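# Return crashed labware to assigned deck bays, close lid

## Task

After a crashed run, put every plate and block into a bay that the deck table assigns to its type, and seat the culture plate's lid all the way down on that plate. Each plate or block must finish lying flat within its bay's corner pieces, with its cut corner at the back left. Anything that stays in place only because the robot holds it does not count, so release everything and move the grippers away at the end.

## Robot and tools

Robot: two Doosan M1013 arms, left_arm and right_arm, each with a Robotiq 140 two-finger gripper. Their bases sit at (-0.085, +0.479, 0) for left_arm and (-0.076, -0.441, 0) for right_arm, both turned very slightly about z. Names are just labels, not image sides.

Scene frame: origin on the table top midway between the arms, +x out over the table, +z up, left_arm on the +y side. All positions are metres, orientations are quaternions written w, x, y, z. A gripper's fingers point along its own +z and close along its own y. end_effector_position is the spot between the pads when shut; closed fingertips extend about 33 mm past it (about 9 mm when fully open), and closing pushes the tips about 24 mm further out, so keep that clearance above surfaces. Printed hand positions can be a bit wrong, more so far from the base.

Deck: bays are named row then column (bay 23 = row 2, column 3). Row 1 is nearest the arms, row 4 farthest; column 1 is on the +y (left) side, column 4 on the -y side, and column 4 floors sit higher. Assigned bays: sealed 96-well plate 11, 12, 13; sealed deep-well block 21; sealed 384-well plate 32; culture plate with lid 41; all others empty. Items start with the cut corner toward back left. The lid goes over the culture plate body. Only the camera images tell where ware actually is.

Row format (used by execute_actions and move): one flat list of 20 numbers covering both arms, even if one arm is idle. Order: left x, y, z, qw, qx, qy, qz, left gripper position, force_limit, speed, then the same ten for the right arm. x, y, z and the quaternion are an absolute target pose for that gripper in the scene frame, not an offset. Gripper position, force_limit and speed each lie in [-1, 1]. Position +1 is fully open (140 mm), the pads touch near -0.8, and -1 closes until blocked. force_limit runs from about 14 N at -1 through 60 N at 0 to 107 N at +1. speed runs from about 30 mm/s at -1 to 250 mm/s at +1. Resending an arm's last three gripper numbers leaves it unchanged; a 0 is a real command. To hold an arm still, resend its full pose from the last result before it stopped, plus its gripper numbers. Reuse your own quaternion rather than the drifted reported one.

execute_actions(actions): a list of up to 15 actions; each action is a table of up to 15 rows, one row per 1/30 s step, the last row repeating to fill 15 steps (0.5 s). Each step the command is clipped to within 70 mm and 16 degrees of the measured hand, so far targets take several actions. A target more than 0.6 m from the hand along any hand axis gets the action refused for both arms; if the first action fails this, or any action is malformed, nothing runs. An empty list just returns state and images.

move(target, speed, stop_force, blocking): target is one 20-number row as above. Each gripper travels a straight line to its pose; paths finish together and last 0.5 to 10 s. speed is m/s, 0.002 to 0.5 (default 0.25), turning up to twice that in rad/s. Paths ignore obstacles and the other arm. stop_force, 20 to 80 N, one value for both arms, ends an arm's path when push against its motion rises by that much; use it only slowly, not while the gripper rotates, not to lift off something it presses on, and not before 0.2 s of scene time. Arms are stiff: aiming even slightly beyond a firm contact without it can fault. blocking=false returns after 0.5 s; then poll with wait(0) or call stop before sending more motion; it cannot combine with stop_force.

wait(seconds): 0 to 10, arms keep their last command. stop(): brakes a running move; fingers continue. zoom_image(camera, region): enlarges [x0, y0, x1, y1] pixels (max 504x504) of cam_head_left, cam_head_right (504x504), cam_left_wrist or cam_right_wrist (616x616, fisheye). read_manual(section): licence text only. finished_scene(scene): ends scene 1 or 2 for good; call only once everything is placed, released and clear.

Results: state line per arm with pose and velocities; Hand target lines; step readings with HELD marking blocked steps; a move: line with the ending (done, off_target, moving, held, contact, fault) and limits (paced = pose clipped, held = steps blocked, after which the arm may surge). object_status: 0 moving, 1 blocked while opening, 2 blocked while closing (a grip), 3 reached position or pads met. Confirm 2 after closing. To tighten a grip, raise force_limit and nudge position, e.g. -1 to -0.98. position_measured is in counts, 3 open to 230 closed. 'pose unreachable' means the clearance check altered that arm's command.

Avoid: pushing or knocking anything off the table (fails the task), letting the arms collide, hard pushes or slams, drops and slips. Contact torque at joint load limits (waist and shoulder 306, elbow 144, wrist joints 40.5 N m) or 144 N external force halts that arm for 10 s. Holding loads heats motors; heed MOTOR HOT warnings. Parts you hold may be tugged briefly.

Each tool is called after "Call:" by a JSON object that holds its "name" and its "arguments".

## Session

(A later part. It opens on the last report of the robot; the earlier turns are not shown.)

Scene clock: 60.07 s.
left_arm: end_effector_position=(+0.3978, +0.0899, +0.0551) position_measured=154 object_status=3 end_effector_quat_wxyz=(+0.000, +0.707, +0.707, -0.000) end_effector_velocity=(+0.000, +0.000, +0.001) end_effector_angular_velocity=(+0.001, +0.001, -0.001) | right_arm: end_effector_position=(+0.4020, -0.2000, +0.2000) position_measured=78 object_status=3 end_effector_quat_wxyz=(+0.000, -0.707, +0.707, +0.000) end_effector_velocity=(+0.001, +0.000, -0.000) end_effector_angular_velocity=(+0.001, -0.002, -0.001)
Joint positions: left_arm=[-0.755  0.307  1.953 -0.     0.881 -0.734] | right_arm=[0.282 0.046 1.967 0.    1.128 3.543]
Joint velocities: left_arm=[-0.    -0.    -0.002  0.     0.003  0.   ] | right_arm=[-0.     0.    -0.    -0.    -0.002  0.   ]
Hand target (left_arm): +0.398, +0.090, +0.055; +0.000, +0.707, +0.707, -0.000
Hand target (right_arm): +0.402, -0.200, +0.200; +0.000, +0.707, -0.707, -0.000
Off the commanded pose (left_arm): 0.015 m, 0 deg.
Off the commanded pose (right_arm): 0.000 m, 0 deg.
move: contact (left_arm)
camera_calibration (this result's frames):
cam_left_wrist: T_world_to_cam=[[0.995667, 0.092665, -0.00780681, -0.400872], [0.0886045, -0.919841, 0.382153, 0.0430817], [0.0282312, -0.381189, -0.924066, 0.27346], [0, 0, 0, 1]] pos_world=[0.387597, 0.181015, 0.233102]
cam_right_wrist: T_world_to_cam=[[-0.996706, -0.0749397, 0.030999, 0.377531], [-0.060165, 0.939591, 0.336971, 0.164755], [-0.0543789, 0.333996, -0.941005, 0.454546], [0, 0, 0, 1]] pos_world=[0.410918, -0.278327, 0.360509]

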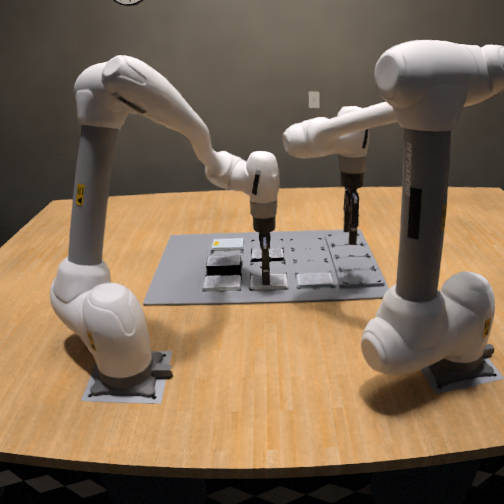

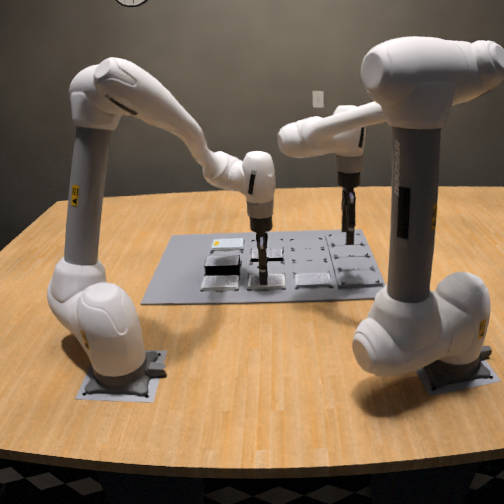

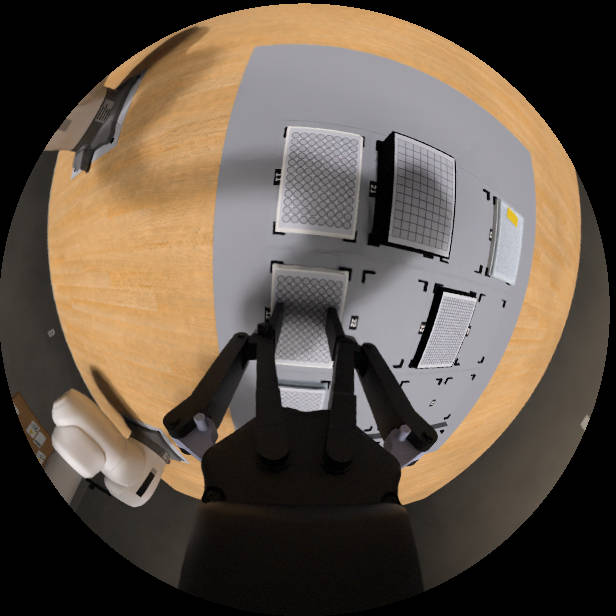

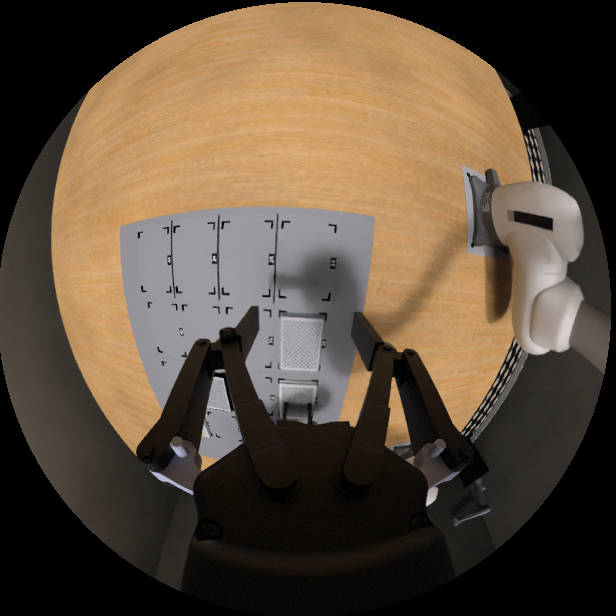

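All seated (floor ≈ 0.011).

Call:
{"name": "move", "arguments": {"target": [0.398,0.15,0.15,0,0.7071,0.7071,0,-0.2,-0.5,0,0.402,-0.2,0.2,0,0.7071,-0.7071,0,0.4,0,-0.6]}}

Call:
{"name": "finished_scene", "arguments": {"scene": 1}}

Scene clock: 61.13 s.
left_arm: end_effector_position=(+0.3982, +0.1500, +0.1501) position_measured=154 object_status=3 end_effector_quat_wxyz=(+0.000, +0.707, +0.707, +0.000) end_effector_velocity=(-0.001, -0.001, -0.001) end_effector_angular_velocity=(-0.002, +0.004, +0.003) | right_arm: end_effector_position=(+0.4020, -0.2000, +0.2000) position_measured=78 object_status=3 end_effector_quat_wxyz=(+0.000, -0.707, +0.707, +0.000) end_effector_velocity=(-0.000, -0.000, -0.000) end_effector_angular_velocity=(-0.000, +0.000, -0.000)
Joint positions: left_arm=[-0.678  0.162  1.936  0.     1.043 -0.657] | right_arm=[0.282 0.046 1.967 0.    1.128 3.543]
Joint velocities: left_arm=[ 0.     0.001  0.    -0.005  0.001  0.   ] | right_arm=[-0.  0. -0. -0.  0.  0.]
Hand target (left_arm): +0.398, +0.150, +0.150; +0.000, +0.707, +0.707, -0.000
Hand target (right_arm): +0.402, -0.200, +0.200; +0.000, +0.707, -0.707, -0.000
Off the commanded pose (left_arm): 0.000 m, 0 deg.
Off the commanded pose (right_arm): 0.000 m, 0 deg.
move: done
camera_calibration (this result's frames):
cam_left_wrist: T_world_to_cam=[[0.995698, 0.0923465, -0.00761601, -0.406041], [0.0882422, -0.919941, 0.381998, 0.0622045], [0.0282699, -0.381026, -0.924132, 0.3842], [0, 0, 0, 1]] pos_world=[0.387944, 0.241111, 0.328197]
cam_right_wrist: T_world_to_cam=[[-0.996706, -0.0749398, 0.0309989, 0.377531], [-0.0601652, 0.939591, 0.336971, 0.164755], [-0.0543788, 0.333996, -0.941005, 0.454546], [0, 0, 0, 1]] pos_world=[0.410918, -0.278327, 0.360509]

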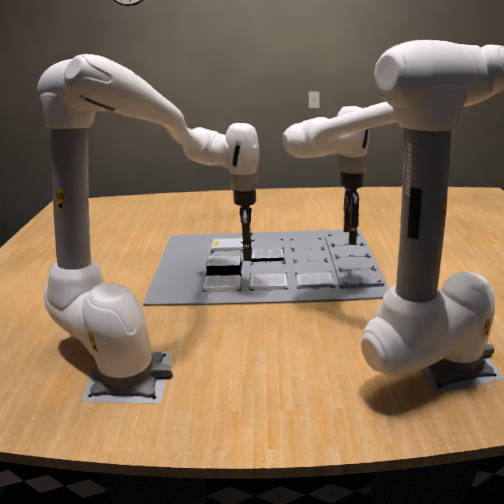

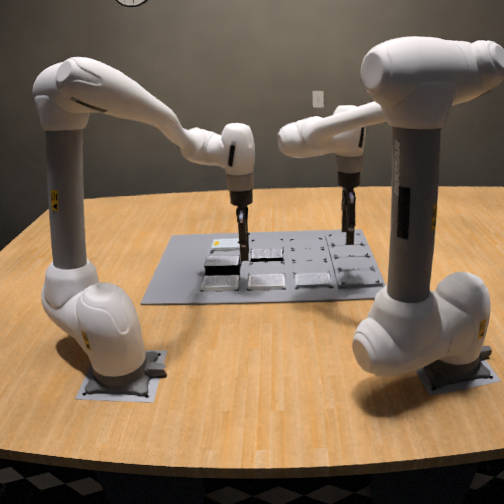

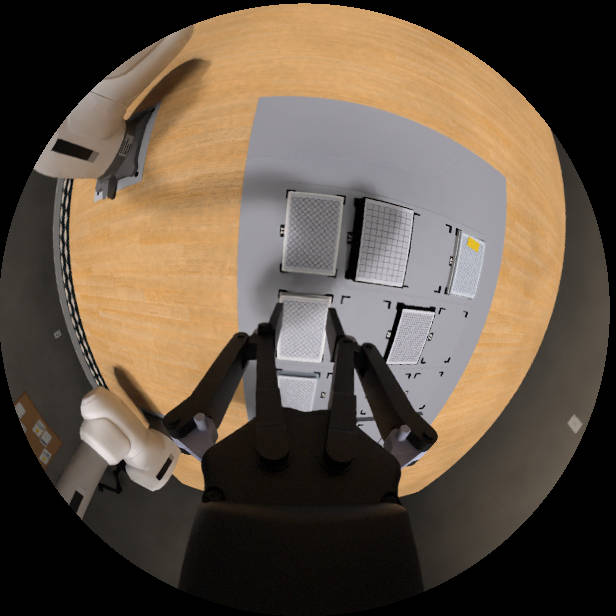

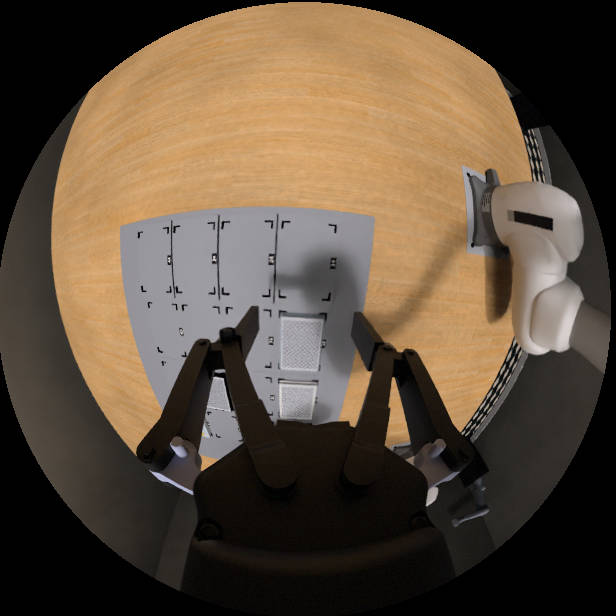

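The scene is finished: the task was done.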